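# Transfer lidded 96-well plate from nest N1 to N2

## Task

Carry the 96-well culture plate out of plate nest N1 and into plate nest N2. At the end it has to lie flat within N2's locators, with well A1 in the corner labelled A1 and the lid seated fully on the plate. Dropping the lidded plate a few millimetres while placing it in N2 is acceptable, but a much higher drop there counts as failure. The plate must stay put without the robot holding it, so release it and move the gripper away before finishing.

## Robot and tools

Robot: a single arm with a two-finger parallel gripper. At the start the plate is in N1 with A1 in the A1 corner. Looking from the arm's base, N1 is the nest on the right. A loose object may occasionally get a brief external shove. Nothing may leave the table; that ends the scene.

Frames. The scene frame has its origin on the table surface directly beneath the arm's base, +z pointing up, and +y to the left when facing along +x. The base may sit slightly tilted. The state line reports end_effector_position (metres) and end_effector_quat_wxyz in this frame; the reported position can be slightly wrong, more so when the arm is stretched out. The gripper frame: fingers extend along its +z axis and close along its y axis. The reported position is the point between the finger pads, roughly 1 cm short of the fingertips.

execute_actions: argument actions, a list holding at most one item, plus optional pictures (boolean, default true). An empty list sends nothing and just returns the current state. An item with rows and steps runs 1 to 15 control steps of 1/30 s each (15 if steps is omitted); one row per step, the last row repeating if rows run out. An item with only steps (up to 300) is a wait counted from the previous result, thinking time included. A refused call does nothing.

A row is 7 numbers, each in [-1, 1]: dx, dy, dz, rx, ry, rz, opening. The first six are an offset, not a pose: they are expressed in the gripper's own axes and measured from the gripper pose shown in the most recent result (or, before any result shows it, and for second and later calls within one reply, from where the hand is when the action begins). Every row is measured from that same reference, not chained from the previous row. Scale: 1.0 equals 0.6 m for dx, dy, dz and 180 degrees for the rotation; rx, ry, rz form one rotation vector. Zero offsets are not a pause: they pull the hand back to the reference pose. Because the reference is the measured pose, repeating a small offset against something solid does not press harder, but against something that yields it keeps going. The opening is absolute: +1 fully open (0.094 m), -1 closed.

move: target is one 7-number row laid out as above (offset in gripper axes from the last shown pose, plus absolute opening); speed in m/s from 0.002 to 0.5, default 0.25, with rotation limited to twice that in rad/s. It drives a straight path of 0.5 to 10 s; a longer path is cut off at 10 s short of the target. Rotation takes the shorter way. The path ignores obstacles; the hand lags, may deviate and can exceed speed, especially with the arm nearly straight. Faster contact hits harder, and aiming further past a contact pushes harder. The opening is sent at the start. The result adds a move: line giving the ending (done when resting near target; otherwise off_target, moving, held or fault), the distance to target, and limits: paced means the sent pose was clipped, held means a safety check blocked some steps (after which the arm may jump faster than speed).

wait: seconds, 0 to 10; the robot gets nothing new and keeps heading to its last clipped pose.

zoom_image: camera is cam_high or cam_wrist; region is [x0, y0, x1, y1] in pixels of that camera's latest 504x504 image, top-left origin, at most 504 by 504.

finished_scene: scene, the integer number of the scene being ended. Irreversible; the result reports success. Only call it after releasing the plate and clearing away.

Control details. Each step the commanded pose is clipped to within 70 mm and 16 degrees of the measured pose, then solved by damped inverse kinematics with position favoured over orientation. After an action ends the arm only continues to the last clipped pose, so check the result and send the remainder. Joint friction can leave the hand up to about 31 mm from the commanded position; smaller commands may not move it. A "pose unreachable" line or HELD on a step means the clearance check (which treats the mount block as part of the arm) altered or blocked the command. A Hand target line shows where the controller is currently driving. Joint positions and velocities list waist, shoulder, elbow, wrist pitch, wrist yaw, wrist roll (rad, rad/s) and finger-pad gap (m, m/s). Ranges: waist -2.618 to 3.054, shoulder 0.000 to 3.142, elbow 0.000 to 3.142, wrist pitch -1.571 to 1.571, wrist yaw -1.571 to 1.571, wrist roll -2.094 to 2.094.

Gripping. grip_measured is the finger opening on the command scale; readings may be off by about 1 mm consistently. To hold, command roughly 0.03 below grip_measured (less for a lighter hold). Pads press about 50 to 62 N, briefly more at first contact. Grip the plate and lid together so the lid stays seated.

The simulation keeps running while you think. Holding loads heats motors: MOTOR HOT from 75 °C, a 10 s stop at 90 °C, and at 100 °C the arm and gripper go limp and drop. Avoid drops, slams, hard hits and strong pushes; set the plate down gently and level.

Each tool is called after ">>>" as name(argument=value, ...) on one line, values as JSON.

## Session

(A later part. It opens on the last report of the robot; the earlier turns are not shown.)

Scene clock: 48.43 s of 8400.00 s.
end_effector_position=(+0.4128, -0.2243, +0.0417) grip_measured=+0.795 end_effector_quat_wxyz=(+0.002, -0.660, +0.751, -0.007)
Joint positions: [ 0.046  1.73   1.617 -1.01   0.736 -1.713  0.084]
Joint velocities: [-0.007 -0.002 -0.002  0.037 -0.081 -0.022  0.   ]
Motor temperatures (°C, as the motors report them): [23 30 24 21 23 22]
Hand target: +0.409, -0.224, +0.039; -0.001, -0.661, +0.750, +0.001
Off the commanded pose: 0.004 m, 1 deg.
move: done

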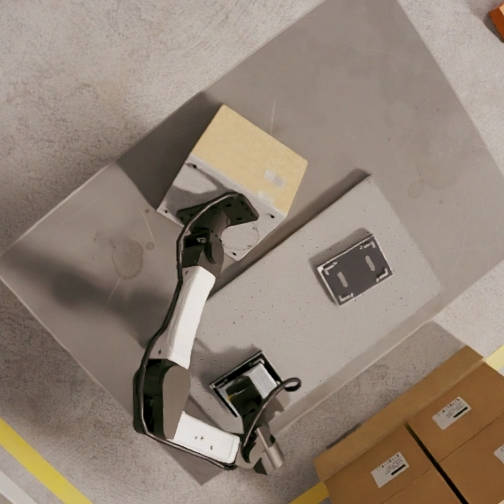

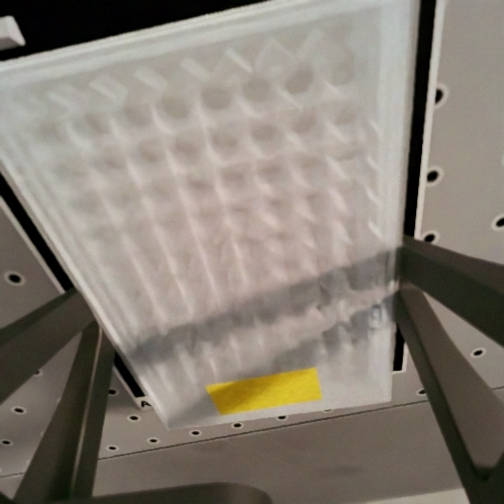

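>>> move(target=[-0.006,0.008,0.01,-0.007,-0.002,0,0.765], speed=0.01)

Scene clock: 50.47 s of 8400.00 s.
end_effector_position=(+0.4128, -0.2243, +0.0417) grip_measured=+0.795 end_effector_quat_wxyz=(+0.002, -0.659, +0.752, -0.007)
Joint positions: [ 0.046  1.73   1.617 -1.01   0.736 -1.709  0.084]
Joint velocities: [-0.017 -0.027  0.007 -0.007  0.095 -0.022  0.001]
Motor temperatures (°C, as the motors report them): [23 30 24 21 23 22]
Hand target: +0.408, -0.220, +0.036; -0.003, -0.660, +0.751, +0.003
Off the commanded pose: 0.008 m, 1 deg.
move: done

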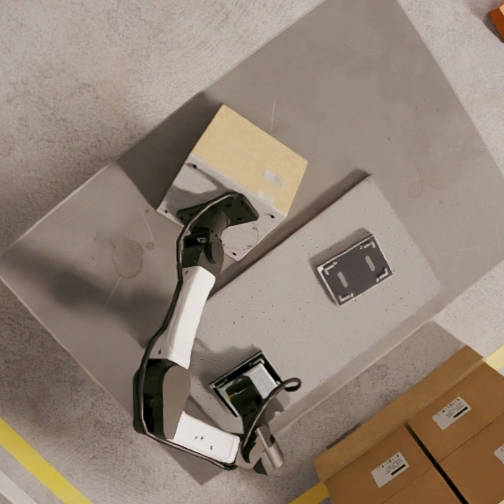

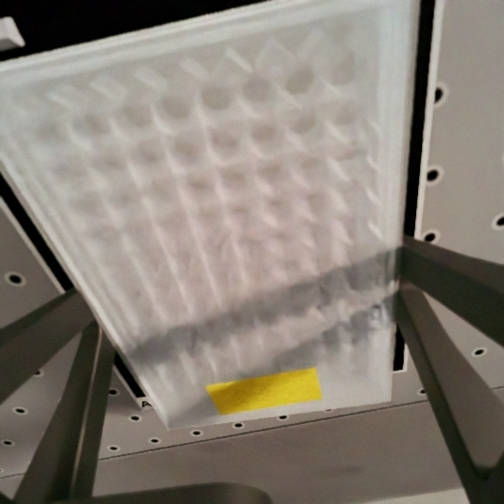

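>>> move(target=[0,0.004,-0.03,-0.004,-0.002,0,0.765], speed=0.03)

Scene clock: 52.33 s of 8400.00 s.
end_effector_position=(+0.4051, -0.2215, +0.0504) grip_measured=+0.795 end_effector_quat_wxyz=(-0.005, -0.661, +0.750, +0.008)
Joint positions: [ 0.062  1.73   1.643 -1.095  0.738 -1.665  0.084]
Joint velocities: [ 0.017 -0.002  0.012  0.051  0.037  0.037  0.   ]
Motor temperatures (°C, as the motors report them): [23 30 24 21 23 22]
Hand target: +0.410, -0.224, +0.060; +0.001, -0.659, +0.753, -0.000
Off the commanded pose: 0.011 m, 1 deg.
move: off_target

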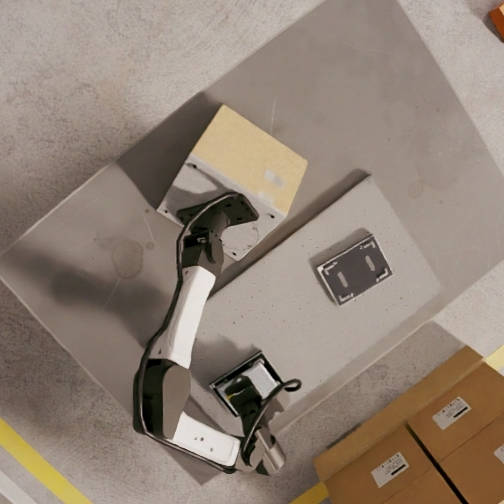

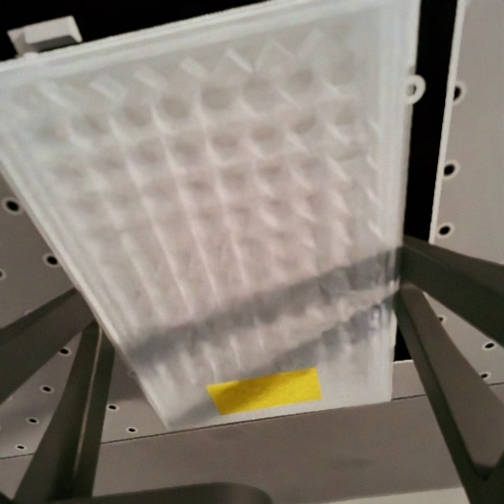

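>>> move(target=[0.004,-0.008,0.0105,0.006,0,0.003,0.765], speed=0.015)

Scene clock: 53.93 s of 8400.00 s.
end_effector_position=(+0.4100, -0.2271, +0.0473) grip_measured=+0.795 end_effector_quat_wxyz=(-0.002, -0.656, +0.755, -0.002)
Joint positions: [ 0.049  1.73   1.643 -1.058  0.738 -1.684  0.084]
Joint velocities: [ 0.012 -0.017 -0.002  0.022  0.007 -0.007 -0.001]
Motor temperatures (°C, as the motors report them): [23 30 24 21 23 22]
Hand target: +0.410, -0.224, +0.044; +0.001, -0.658, +0.753, +0.001
Off the commanded pose: 0.004 m, 1 deg.
move: done

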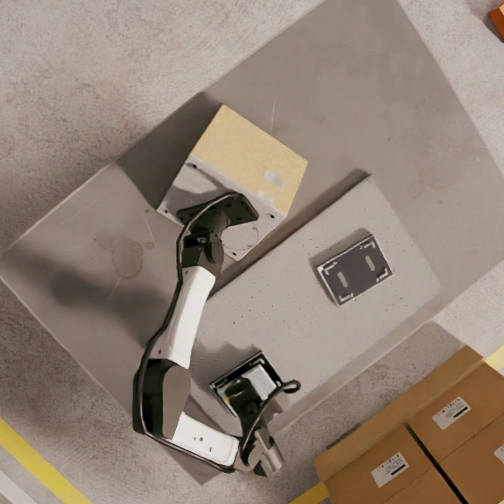

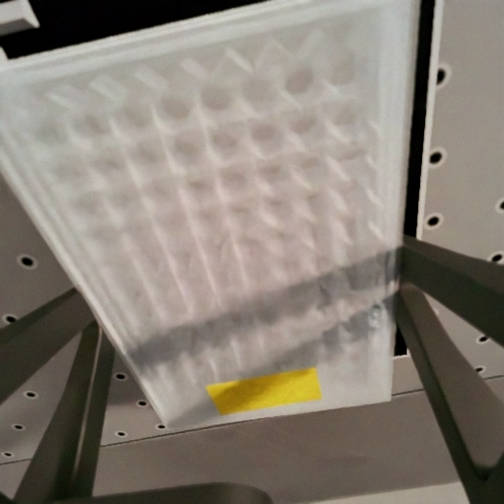

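>>> move(target=[-0.008,0.001,0.01,0,-0.002,0,0.765], speed=0.015)

Scene clock: 55.37 s of 8400.00 s.
end_effector_position=(+0.4123, -0.2277, +0.0473) grip_measured=+0.795 end_effector_quat_wxyz=(+0.001, -0.653, +0.757, -0.005)
Joint positions: [ 0.049  1.73   1.643 -1.046  0.738 -1.685  0.084]
Joint velocities: [-0.022  0.017  0.002 -0.037 -0.066 -0.007 -0.001]
Motor temperatures (°C, as the motors report them): [23 31 24 21 23 22]
Hand target: +0.410, -0.222, +0.041; +0.001, -0.655, +0.755, +0.001
Off the commanded pose: 0.008 m, 1 deg.
move: done

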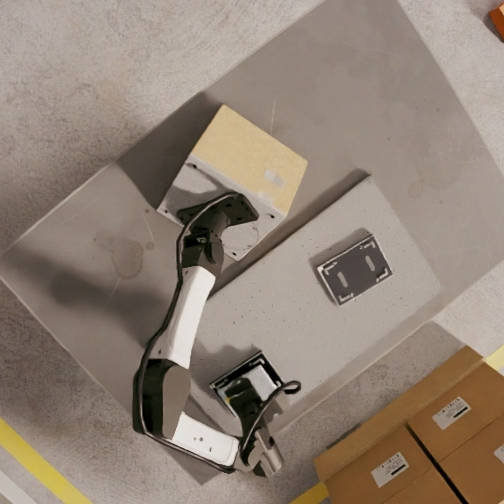

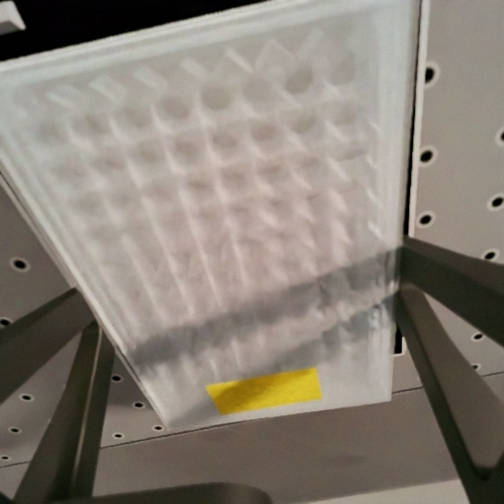

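>>> move(target=[-0.0095,0.005,0.0125,-0.003,-0.002,-0.002,0.765], speed=0.015)

Scene clock: 57.43 s of 8400.00 s.
end_effector_position=(+0.4107, -0.2250, +0.0448) grip_measured=+0.795 end_effector_quat_wxyz=(-0.000, -0.655, +0.756, -0.003)
Joint positions: [ 0.049  1.73   1.63  -1.039  0.738 -1.685  0.084]
Joint velocities: [-0.002 -0.022  0.007  0.051 -0.007 -0.007  0.001]
Motor temperatures (°C, as the motors report them): [23 31 24 21 23 22]
Hand target: +0.410, -0.222, +0.040; -0.000, -0.655, +0.755, +0.001
Off the commanded pose: 0.006 m, 0 deg.
move: done

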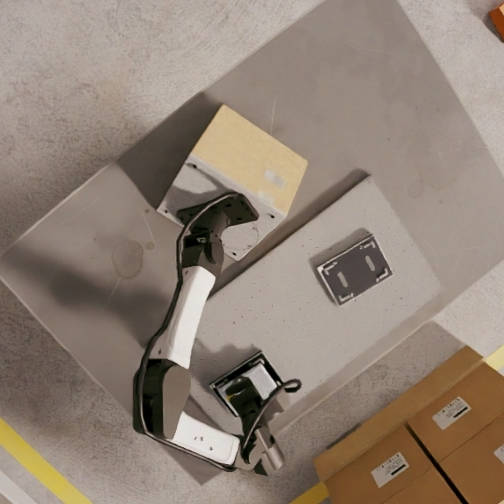

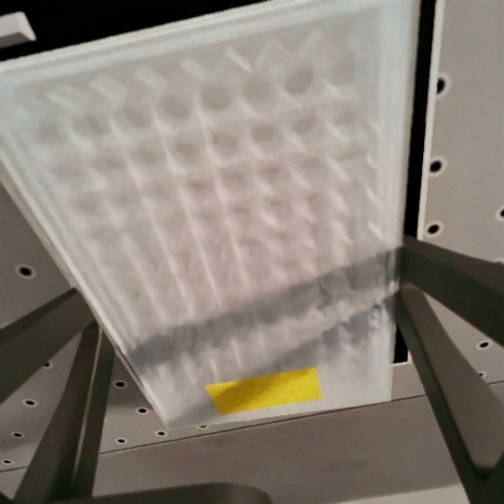

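>>> move(target=[-0.007,0.0045,0.021,-0.004,-0.001,0,0.765], speed=0.01)

Scene clock: 59.53 s of 8400.00 s.
end_effector_position=(+0.4106, -0.2269, +0.0412) grip_measured=+0.795 end_effector_quat_wxyz=(-0.002, -0.650, +0.760, -0.005)
Joint positions: [ 0.039  1.73   1.622 -1.021  0.738 -1.686  0.084]
Joint velocities: [ 0.017  0.007 -0.002  0.066  0.007 -0.037 -0.   ]
Motor temperatures (°C, as the motors report them): [23 31 24 21 23 22]
Hand target: +0.408, -0.221, +0.032; -0.003, -0.654, +0.756, +0.003
Off the commanded pose: 0.011 m, 1 deg.
move: off_target

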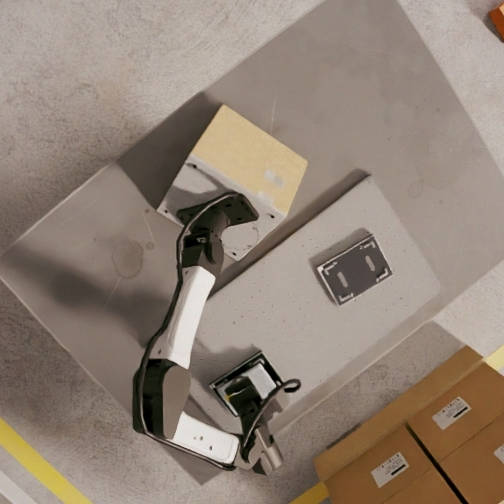

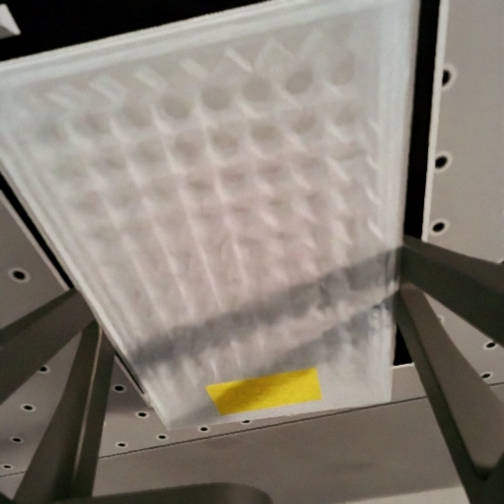

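>>> move(target=[-0.018,0.002,0.003,-0.002,-0.003,-0.009,0.765], speed=0.008)

Scene clock: 62.87 s of 8400.00 s.
end_effector_position=(+0.4106, -0.2270, +0.0412) grip_measured=+0.795 end_effector_quat_wxyz=(-0.002, -0.650, +0.760, -0.005)
Joint positions: [ 0.039  1.73   1.622 -1.021  0.739 -1.686  0.084]
Joint velocities: [-0.012  0.017 -0.002 -0.007  0.007  0.037 -0.001]
Motor temperatures (°C, as the motors report them): [23 31 24 21 23 22]
Hand target: +0.411, -0.216, +0.039; -0.000, -0.661, +0.751, +0.000
Off the commanded pose: 0.011 m, 2 deg.
move: off_target

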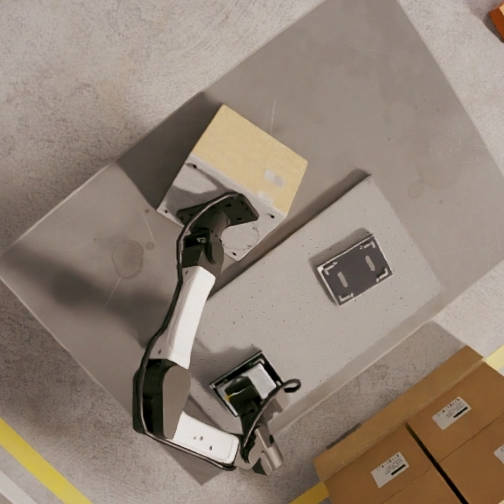

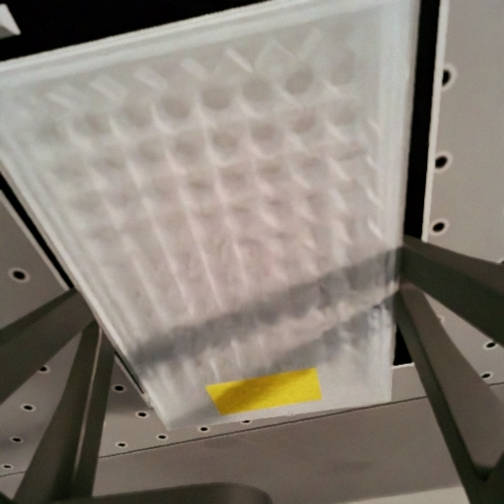

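>>> move(target=[-0.017,0.001,-0.014,-0.002,-0.003,-0.009,0.765], speed=0.012)

Scene clock: 65.00 s of 8400.00 s.
end_effector_position=(+0.4079, -0.2204, +0.0454) grip_measured=+0.795 end_effector_quat_wxyz=(-0.003, -0.658, +0.753, +0.001)
Joint positions: [ 0.058  1.73   1.622 -1.052  0.74  -1.673  0.084]
Joint velocities: [-0.002  0.007 -0.002 -0.081 -0.022 -0.007 -0.001]
Motor temperatures (°C, as the motors report them): [23 31 24 21 23 22]
Hand target: +0.411, -0.217, +0.049; -0.000, -0.661, +0.751, +0.000
Off the commanded pose: 0.007 m, 1 deg.
move: done

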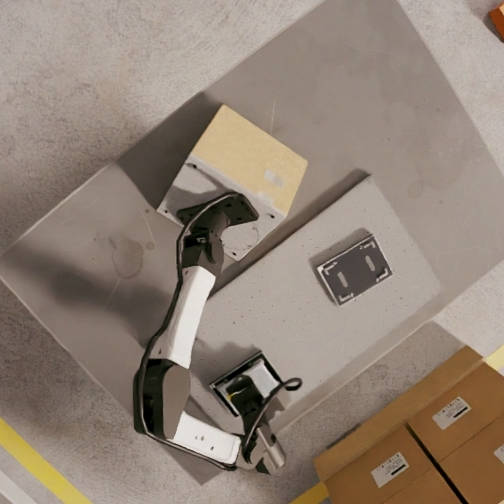

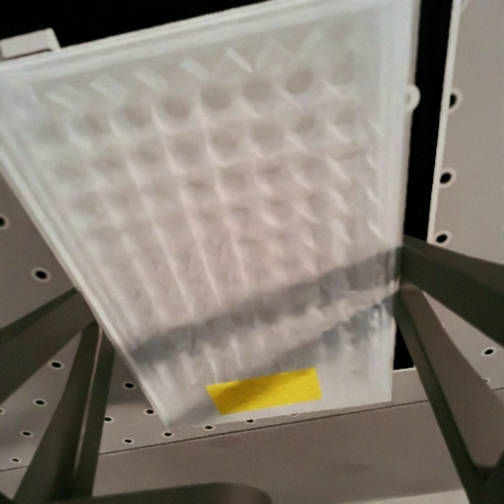

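>>> move(target=[-0.002,-0.0035,0.018,0.002,-0.002,0,0.765], speed=0.01)

Scene clock: 67.00 s of 8400.00 s.
end_effector_position=(+0.4116, -0.2262, +0.0419) grip_measured=+0.795 end_effector_quat_wxyz=(-0.000, -0.653, +0.758, -0.006)
Joint positions: [ 0.043  1.73   1.622 -1.019  0.738 -1.693  0.084]
Joint velocities: [ 0.012 -0.012 -0.002 -0.022 -0.037 -0.022 -0.   ]
Motor temperatures (°C, as the motors report them): [23 31 24 21 23 22]
Hand target: +0.410, -0.220, +0.035; +0.001, -0.658, +0.753, +0.001
Off the commanded pose: 0.010 m, 1 deg.
move: done

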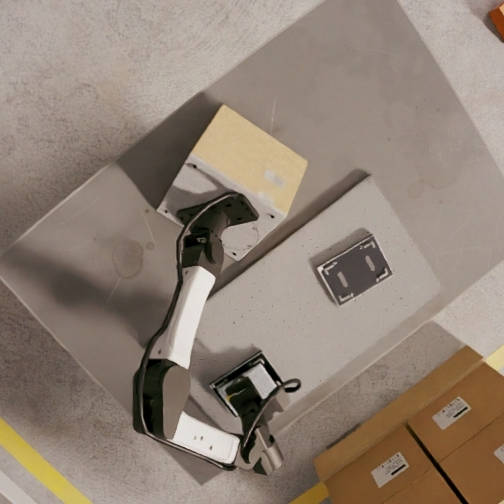

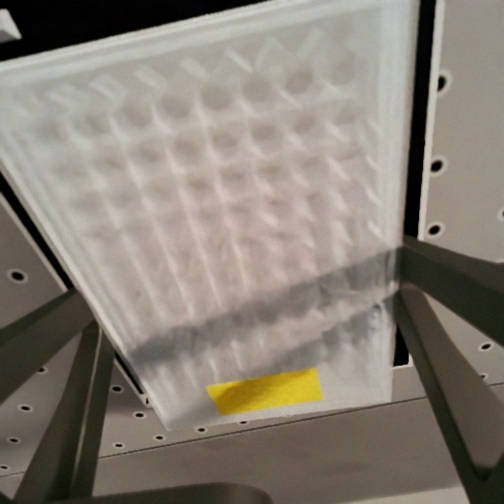

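>>> move(target=[-0.0105,-0.001,-0.01,-0.002,-0.004,-0.006,0.765], speed=0.012)

Scene clock: 69.57 s of 8400.00 s.
end_effector_position=(+0.4077, -0.2235, +0.0429) grip_measured=+0.795 end_effector_quat_wxyz=(-0.004, -0.658, +0.753, +0.001)
Joint positions: [ 0.047  1.73   1.622 -1.043  0.738 -1.687  0.084]
Joint velocities: [-0.002 -0.012  0.012 -0.022  0.037  0.007  0.   ]
Motor temperatures (°C, as the motors report them): [23 31 24 21 23 22]
Hand target: +0.413, -0.220, +0.048; +0.002, -0.660, +0.752, +0.000
Off the commanded pose: 0.008 m, 1 deg.
move: done

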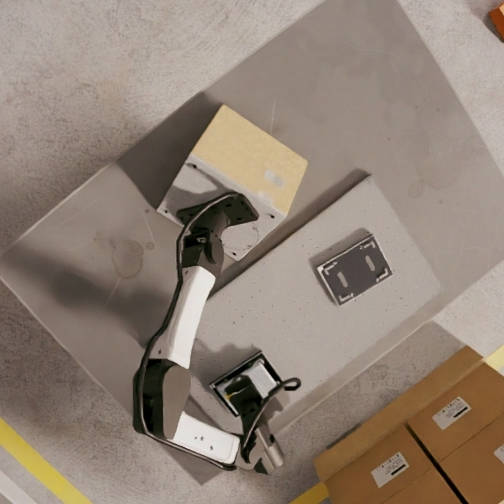

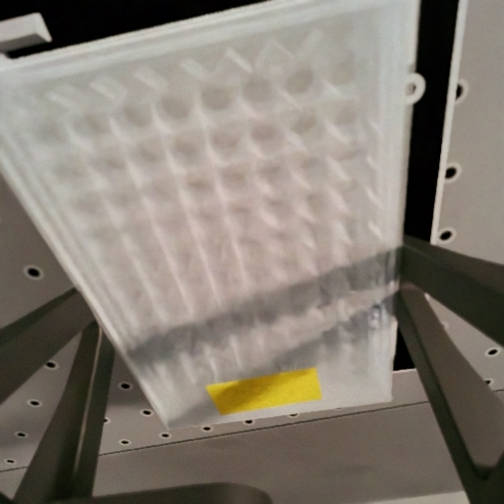

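>>> execute_actions(actions=[{"rows":[[-0.003,0.0015,0.003,0,0,0,0.765],[-0.006,0.003,0.006,-0.001,-0.001,0,0.765],[-0.008,0.004,0.009,-0.002,-0.001,0,0.765],[-0.008,0.004,0.009,-0.002,-0.001,0,0.765],[-0.008,0.004,0.009,-0.002,-0.001,0,0.765],[-0.0085,0.004,0.010,-0.002,-0.001,0,0.765],[-0.009,0.004,0.011,-0.002,-0.001,0,0.765],[-0.0095,0.004,0.012,-0.002,-0.001,0,0.765],[-0.0095,0.004,0.013,-0.002,-0.001,0,0.765],[-0.0095,0.004,0.014,-0.002,-0.001,0,0.765],[-0.0095,0.004,0.015,-0.002,-0.001,0,0.765],[-0.0095,0.004,0.016,-0.002,-0.001,0,0.765]],"steps":15}])

>>> wait(seconds=0.3)

Scene clock: 71.77 s of 8400.00 s.
end_effector_position=(+0.4061, -0.2209, +0.0404) grip_measured=+0.795 end_effector_quat_wxyz=(-0.005, -0.659, +0.752, +0.002)
Joint positions: [ 0.047  1.73   1.608 -1.035  0.739 -1.686  0.084]
Joint velocities: [ 0.002  0.007 -0.007 -0.051 -0.022 -0.022  0.001]
Motor temperatures (°C, as the motors report them): [23 31 24 21 23 22]
Hand target: +0.406, -0.218, +0.033; -0.005, -0.658, +0.753, +0.004
Off the commanded pose: 0.008 m, 0 deg.
Steps of this call (steps 1 to 51: nothing new was sent; steps 52 to 66: all 15 steps of this action). Readings (end_effector_position):
52: (+0.4074, -0.2235, +0.0429)
53: (+0.4074, -0.2235, +0.0429)
55: (+0.4077, -0.2235, +0.0429)
59: (+0.4075, -0.2224, +0.0418)
66: the state above

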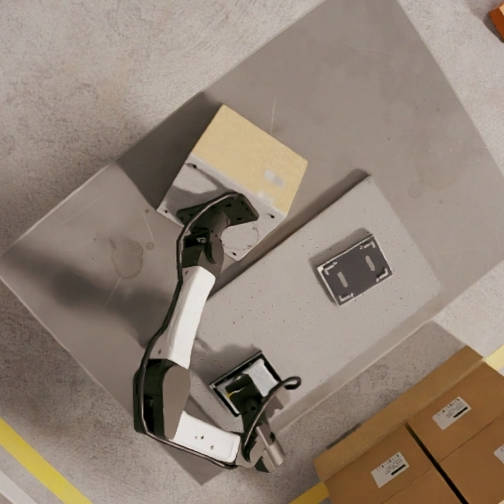

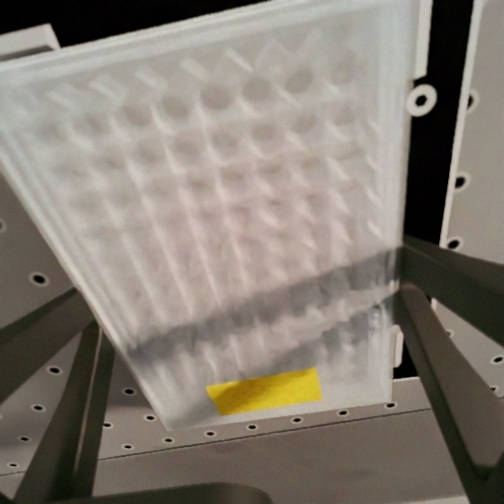

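Scene clock: 72.07 s of 8400.00 s.
end_effector_position=(+0.4060, -0.2208, +0.0404) grip_measured=+0.795 end_effector_quat_wxyz=(-0.005, -0.659, +0.752, +0.002)
Joint positions: [ 0.047  1.73   1.607 -1.035  0.739 -1.686  0.084]
Joint velocities: [ 0.012  0.012  0.002  0.066  0.037 -0.022 -0.   ]
Motor temperatures (°C, as the motors report them): [23 31 24 21 23 22]
Hand target: +0.406, -0.218, +0.033; -0.005, -0.658, +0.753, +0.004
Off the commanded pose: 0.008 m, 0 deg.
Steps of this call (steps 1 to 9: nothing new was sent). Readings (end_effector_position):
1: (+0.4060, -0.2208, +0.0404)
2: (+0.4060, -0.2208, +0.0404)
4: (+0.4060, -0.2208, +0.0404)
8: (+0.4060, -0.2208, +0.0404)
9: the state above

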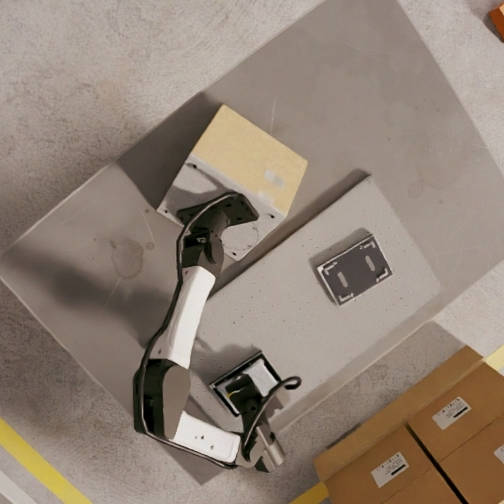

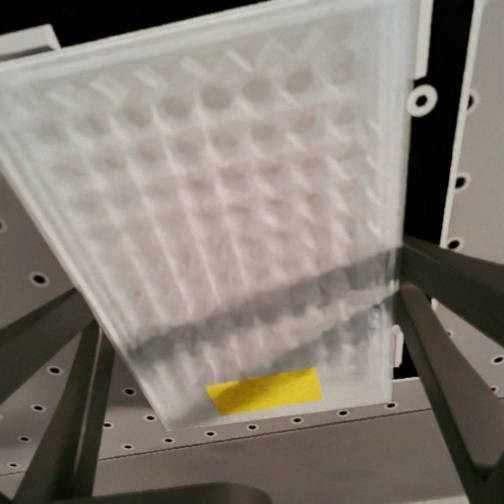

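>>> move(target=[0.003,-0.0095,0.003,0.009,-0.001,0,0.765], speed=0.01)

Scene clock: 74.07 s of 8400.00 s.
end_effector_position=(+0.4061, -0.2207, +0.0404) grip_measured=+0.795 end_effector_quat_wxyz=(-0.005, -0.663, +0.749, +0.003)
Joint positions: [ 0.047  1.73   1.607 -1.035  0.738 -1.697  0.084]
Joint velocities: [ 0.002 -0.017 -0.002  0.022 -0.037  0.066 -0.001]
Motor temperatures (°C, as the motors report them): [23 31 24 21 23 22]
Hand target: +0.411, -0.223, +0.039; +0.005, -0.659, +0.752, -0.007
Off the commanded pose: 0.006 m, 2 deg.
move: done

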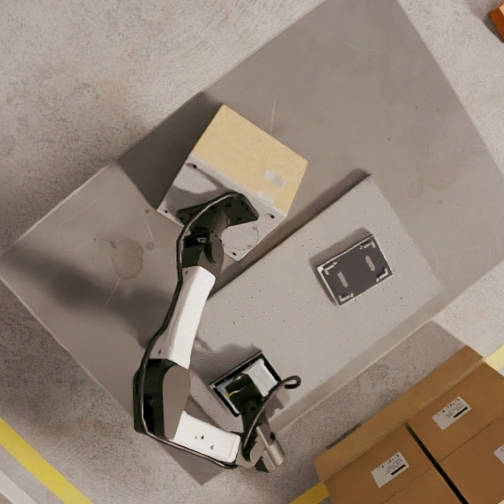

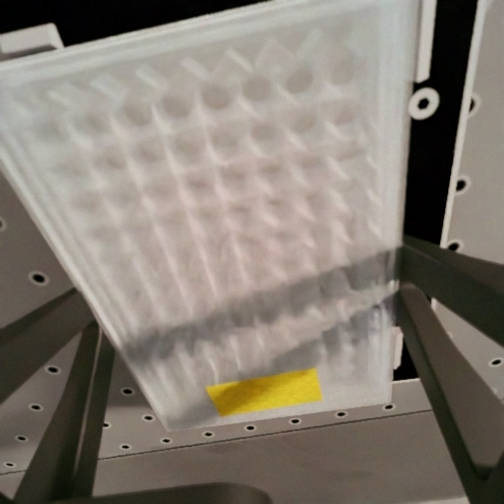

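>>> move(target=[-0.012,-0.003,-0.013,0.004,-0.001,0.004,0.765], speed=0.015)

Scene clock: 75.67 s of 8400.00 s.
end_effector_position=(+0.4080, -0.2173, +0.0433) grip_measured=+0.795 end_effector_quat_wxyz=(-0.002, -0.656, +0.755, +0.001)
Joint positions: [ 0.06   1.73   1.607 -1.036  0.74  -1.668  0.084]
Joint velocities: [ 0.017  0.007  0.002  0.007 -0.007 -0.051 -0.001]
Motor temperatures (°C, as the motors report them): [23 31 24 21 23 22]
Hand target: +0.409, -0.214, +0.048; +0.000, -0.658, +0.753, -0.001
Off the commanded pose: 0.006 m, 0 deg.
move: done

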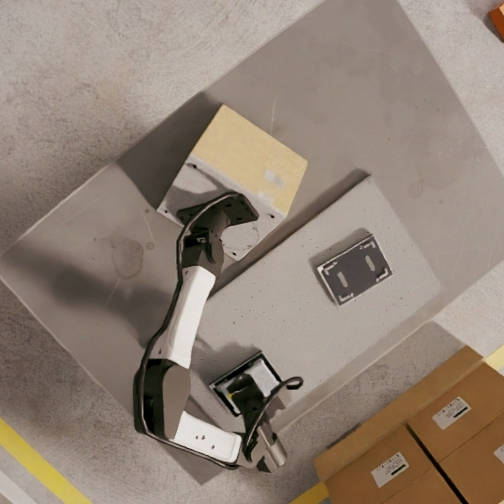

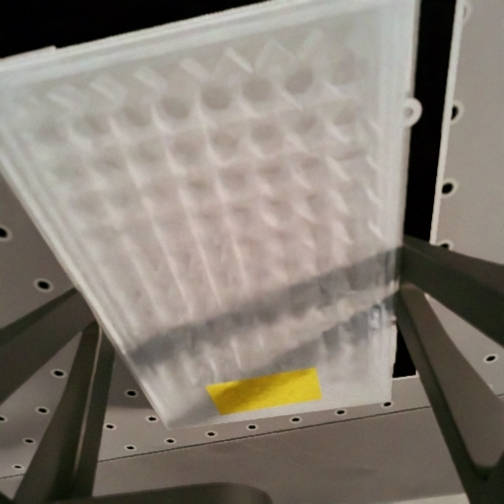

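>>> move(target=[0.008,-0.007,0.0065,0.005,-0.001,-0.003,0.765], speed=0.01)

Scene clock: 77.40 s of 8400.00 s.
end_effector_position=(+0.4091, -0.2223, +0.0399) grip_measured=+0.795 end_effector_quat_wxyz=(-0.002, -0.661, +0.750, -0.003)
Joint positions: [ 0.045  1.73   1.607 -1.017  0.739 -1.705  0.084]
Joint velocities: [-0.012  0.002  0.002 -0.037 -0.022 -0.066 -0.001]
Motor temperatures (°C, as the motors report them): [23 31 24 21 23 22]
Hand target: +0.412, -0.223, +0.040; +0.004, -0.660, +0.751, -0.004
Off the commanded pose: 0.002 m, 1 deg.
move: done

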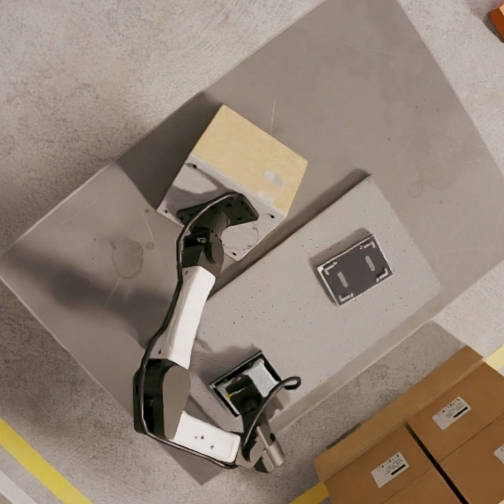

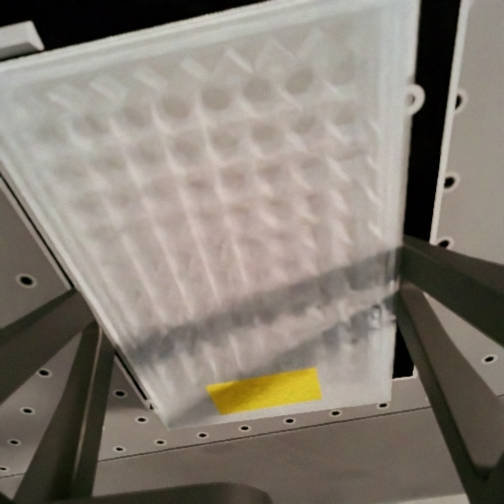

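>>> move(target=[-0.002,-0.006,0.004,0.006,-0.002,0.003,0.765], speed=0.008)

Scene clock: 79.37 s of 8400.00 s.
end_effector_position=(+0.4114, -0.2228, +0.0399) grip_measured=+0.795 end_effector_quat_wxyz=(+0.000, -0.659, +0.752, -0.006)
Joint positions: [ 0.045  1.73   1.607 -1.006  0.739 -1.707  0.084]
Joint velocities: [-0.012 -0.012 -0.027 -0.007 -0.022  0.007  0.   ]
Motor temperatures (°C, as the motors report them): [23 31 24 21 23 22]
Hand target: +0.413, -0.222, +0.038; +0.006, -0.658, +0.753, -0.008
Off the commanded pose: 0.003 m, 1 deg.
move: done

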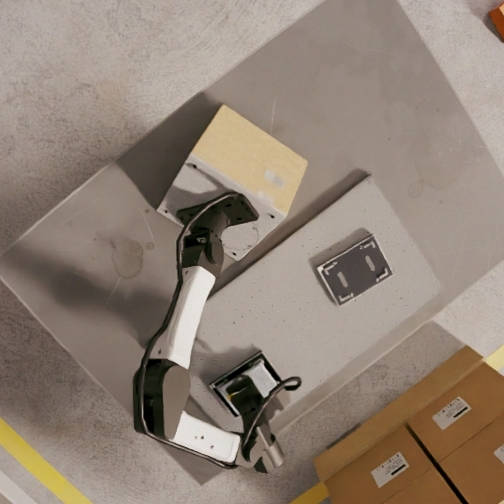

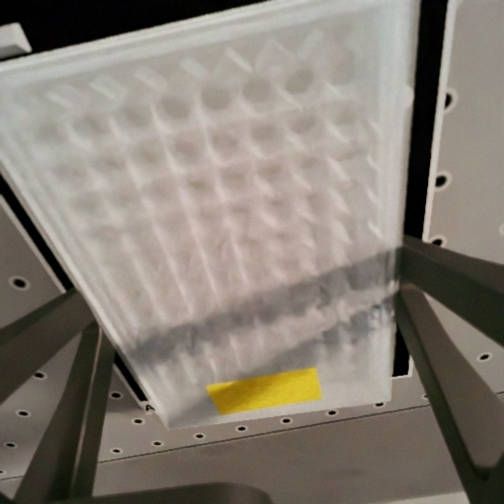

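>>> execute_actions(actions=[{"rows":[[-0.003,0.004,0.003,-0.003,-0.001,0,0.765],[-0.006,0.007,0.006,-0.006,-0.002,0,0.765],[-0.007,0.008,0.008,-0.007,-0.002,0,0.765],[-0.007,0.008,0.009,-0.007,-0.002,0,0.765],[-0.007,0.008,0.010,-0.007,-0.002,0,0.765],[-0.007,0.008,0.011,-0.007,-0.002,0,0.765],[-0.007,0.008,0.012,-0.007,-0.002,0,0.765],[-0.007,0.008,0.013,-0.007,-0.002,0,0.765],[-0.007,0.008,0.014,-0.007,-0.002,0,0.765],[-0.007,0.008,0.015,-0.007,-0.002,0,0.765],[-0.007,0.008,0.016,-0.007,-0.002,0,0.765]],"steps":15}])

>>> wait(seconds=0.2)

Scene clock: 81.33 s of 8400.00 s.
end_effector_position=(+0.4108, -0.2232, +0.0392) grip_measured=+0.795 end_effector_quat_wxyz=(+0.000, -0.657, +0.754, -0.005)
Joint positions: [ 0.042  1.73   1.607 -1.006  0.736 -1.703  0.084]
Joint velocities: [ 0.007 -0.012 -0.012 -0.007 -0.007 -0.022 -0.   ]
Motor temperatures (°C, as the motors report them): [23 31 24 21 23 22]
Hand target: +0.407, -0.218, +0.030; -0.005, -0.659, +0.752, +0.004
Off the commanded pose: 0.011 m, 1 deg.
Steps of this call (steps 1 to 44: nothing new was sent; steps 45 to 59: all 15 steps of this action). Readings (end_effector_position):
45: (+0.4113, -0.2228, +0.0399)
46: (+0.4112, -0.2228, +0.0399)
48: (+0.4112, -0.2228, +0.0399)
52: (+0.4111, -0.2229, +0.0398)
59: the state above

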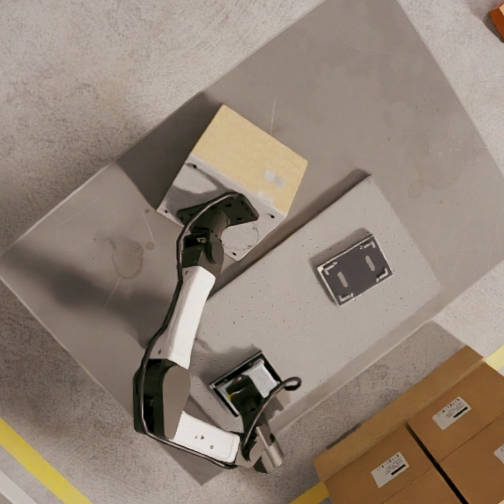

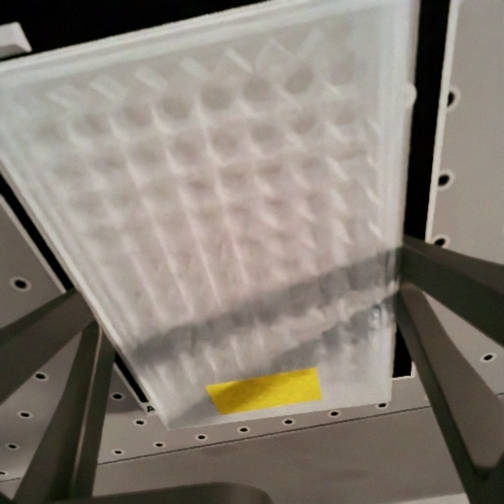

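Scene clock: 81.53 s of 8400.00 s.
end_effector_position=(+0.4108, -0.2231, +0.0392) grip_measured=+0.795 end_effector_quat_wxyz=(+0.000, -0.657, +0.754, -0.005)
Joint positions: [ 0.042  1.73   1.607 -1.006  0.735 -1.703  0.084]
Joint velocities: [-0.022 -0.002 -0.022 -0.037  0.022  0.051  0.001]
Motor temperatures (°C, as the motors report them): [23 31 24 21 23 22]
Hand target: +0.407, -0.218, +0.030; -0.005, -0.659, +0.752, +0.004
Off the commanded pose: 0.011 m, 1 deg.
Steps of this call (steps 1 to 6: nothing new was sent). Readings (end_effector_position):
1: (+0.4108, -0.2231, +0.0392)
2: (+0.4108, -0.2231, +0.0392)
4: (+0.4108, -0.2231, +0.0392)
6: the state above

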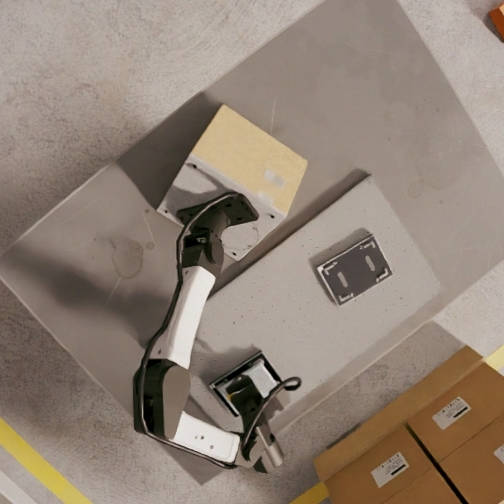

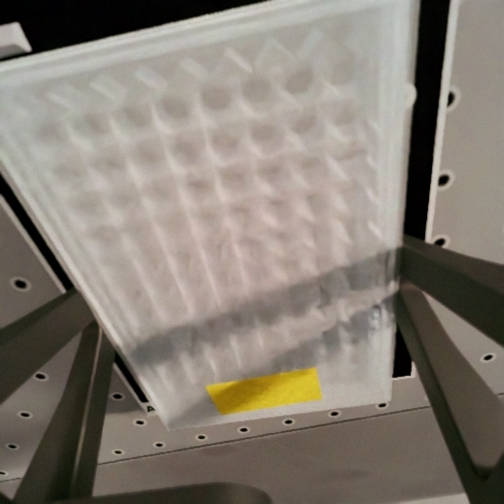

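>>> move(target=[0,0,0,0,0,0,1], speed=0.01)

Scene clock: 82.73 s of 8400.00 s.
end_effector_position=(+0.4108, -0.2231, +0.0392) grip_measured=+1.000 end_effector_quat_wxyz=(+0.000, -0.657, +0.754, -0.005)
Joint positions: [ 0.042  1.73   1.607 -1.006  0.735 -1.703  0.094]
Joint velocities: [ 0.002  0.007  0.007  0.022  0.007 -0.051  0.   ]
Motor temperatures (°C, as the motors report them): [23 31 24 21 23 22]
Hand target: +0.411, -0.223, +0.039; +0.000, -0.657, +0.754, -0.005
Off the commanded pose: 0.000 m, 0 deg.
move: done

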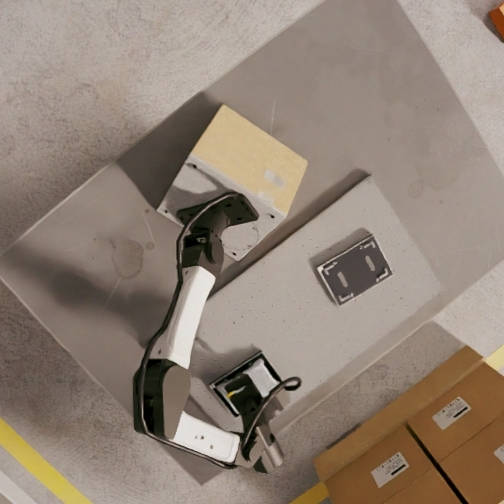

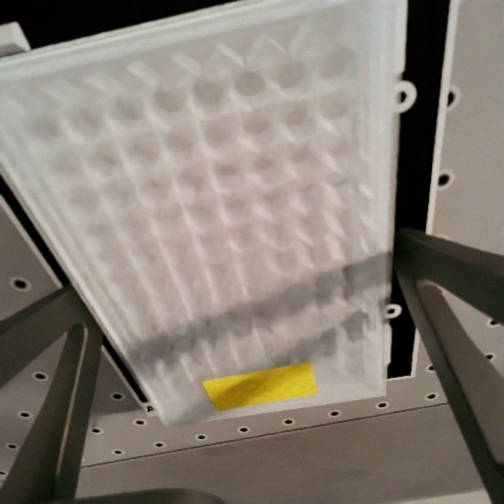

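It dropped in. Retreat.

>>> move(target=[0,0,-0.05,0,0,0,1], speed=0.04)

>>> move(target=[-0.02,0,-0.1,0.006,0,0,1], speed=0.15)

Scene clock: 84.37 s of 8400.00 s.
end_effector_position=(+0.4064, -0.2189, +0.0592) grip_measured=+1.000 end_effector_quat_wxyz=(-0.005, -0.661, +0.750, +0.005)
Joint positions: [ 0.088  1.73   1.66  -1.127  0.751 -1.638  0.094]
Joint velocities: [ 0.002 -0.007 -0.002 -0.022  0.051  0.007  0.   ]
Motor temperatures (°C, as the motors report them): [23 31 24 21 23 22]
Hand target: +0.410, -0.223, +0.069; +0.001, -0.657, +0.754, -0.004
Off the commanded pose: 0.012 m, 1 deg.
move: off_target

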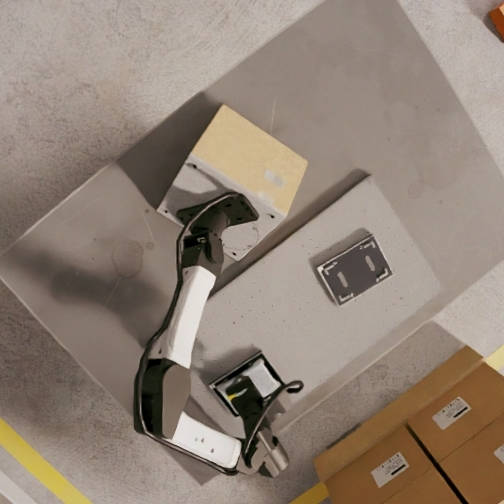

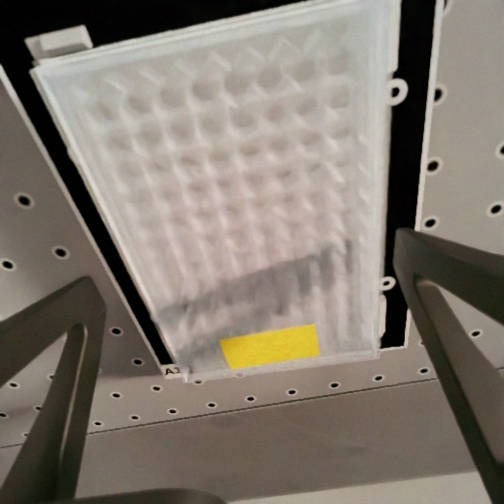

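Scene clock: 85.43 s of 8400.00 s.
end_effector_position=(+0.4048, -0.2073, +0.1157) grip_measured=+1.000 end_effector_quat_wxyz=(+0.002, -0.661, +0.750, +0.002)
Joint positions: [ 0.23   1.73   1.792 -1.372  0.79  -1.461  0.094]
Joint velocities: [-0.002  0.002 -0.002 -0.037 -0.081 -0.037  0.   ]
Motor temperatures (°C, as the motors report them): [23 31 24 21 23 22]
Hand target: +0.409, -0.207, +0.119; +0.002, -0.661, +0.750, -0.001
Off the commanded pose: 0.005 m, 0 deg.
move: done

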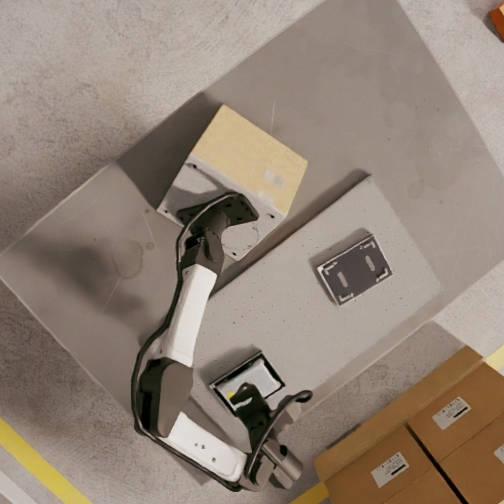

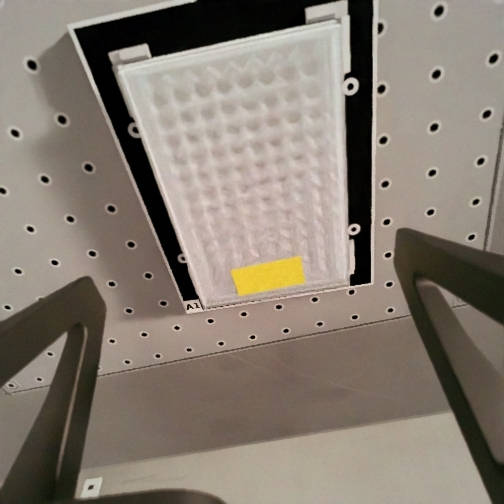

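>>> zoom_image(camera="cam_wrist", region=[150, 200, 400, 330])

Region (150, 200, 400, 330) of cam_wrist's 504x504 image, scaled by 2.016, with more detail than that image has; it fills the top 262 rows of this view, and the rest is white.

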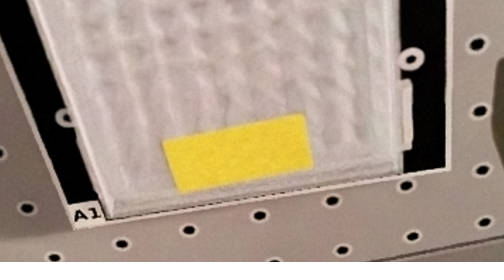

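>>> finished_scene(scene=2)

The scene is finished: the task was done.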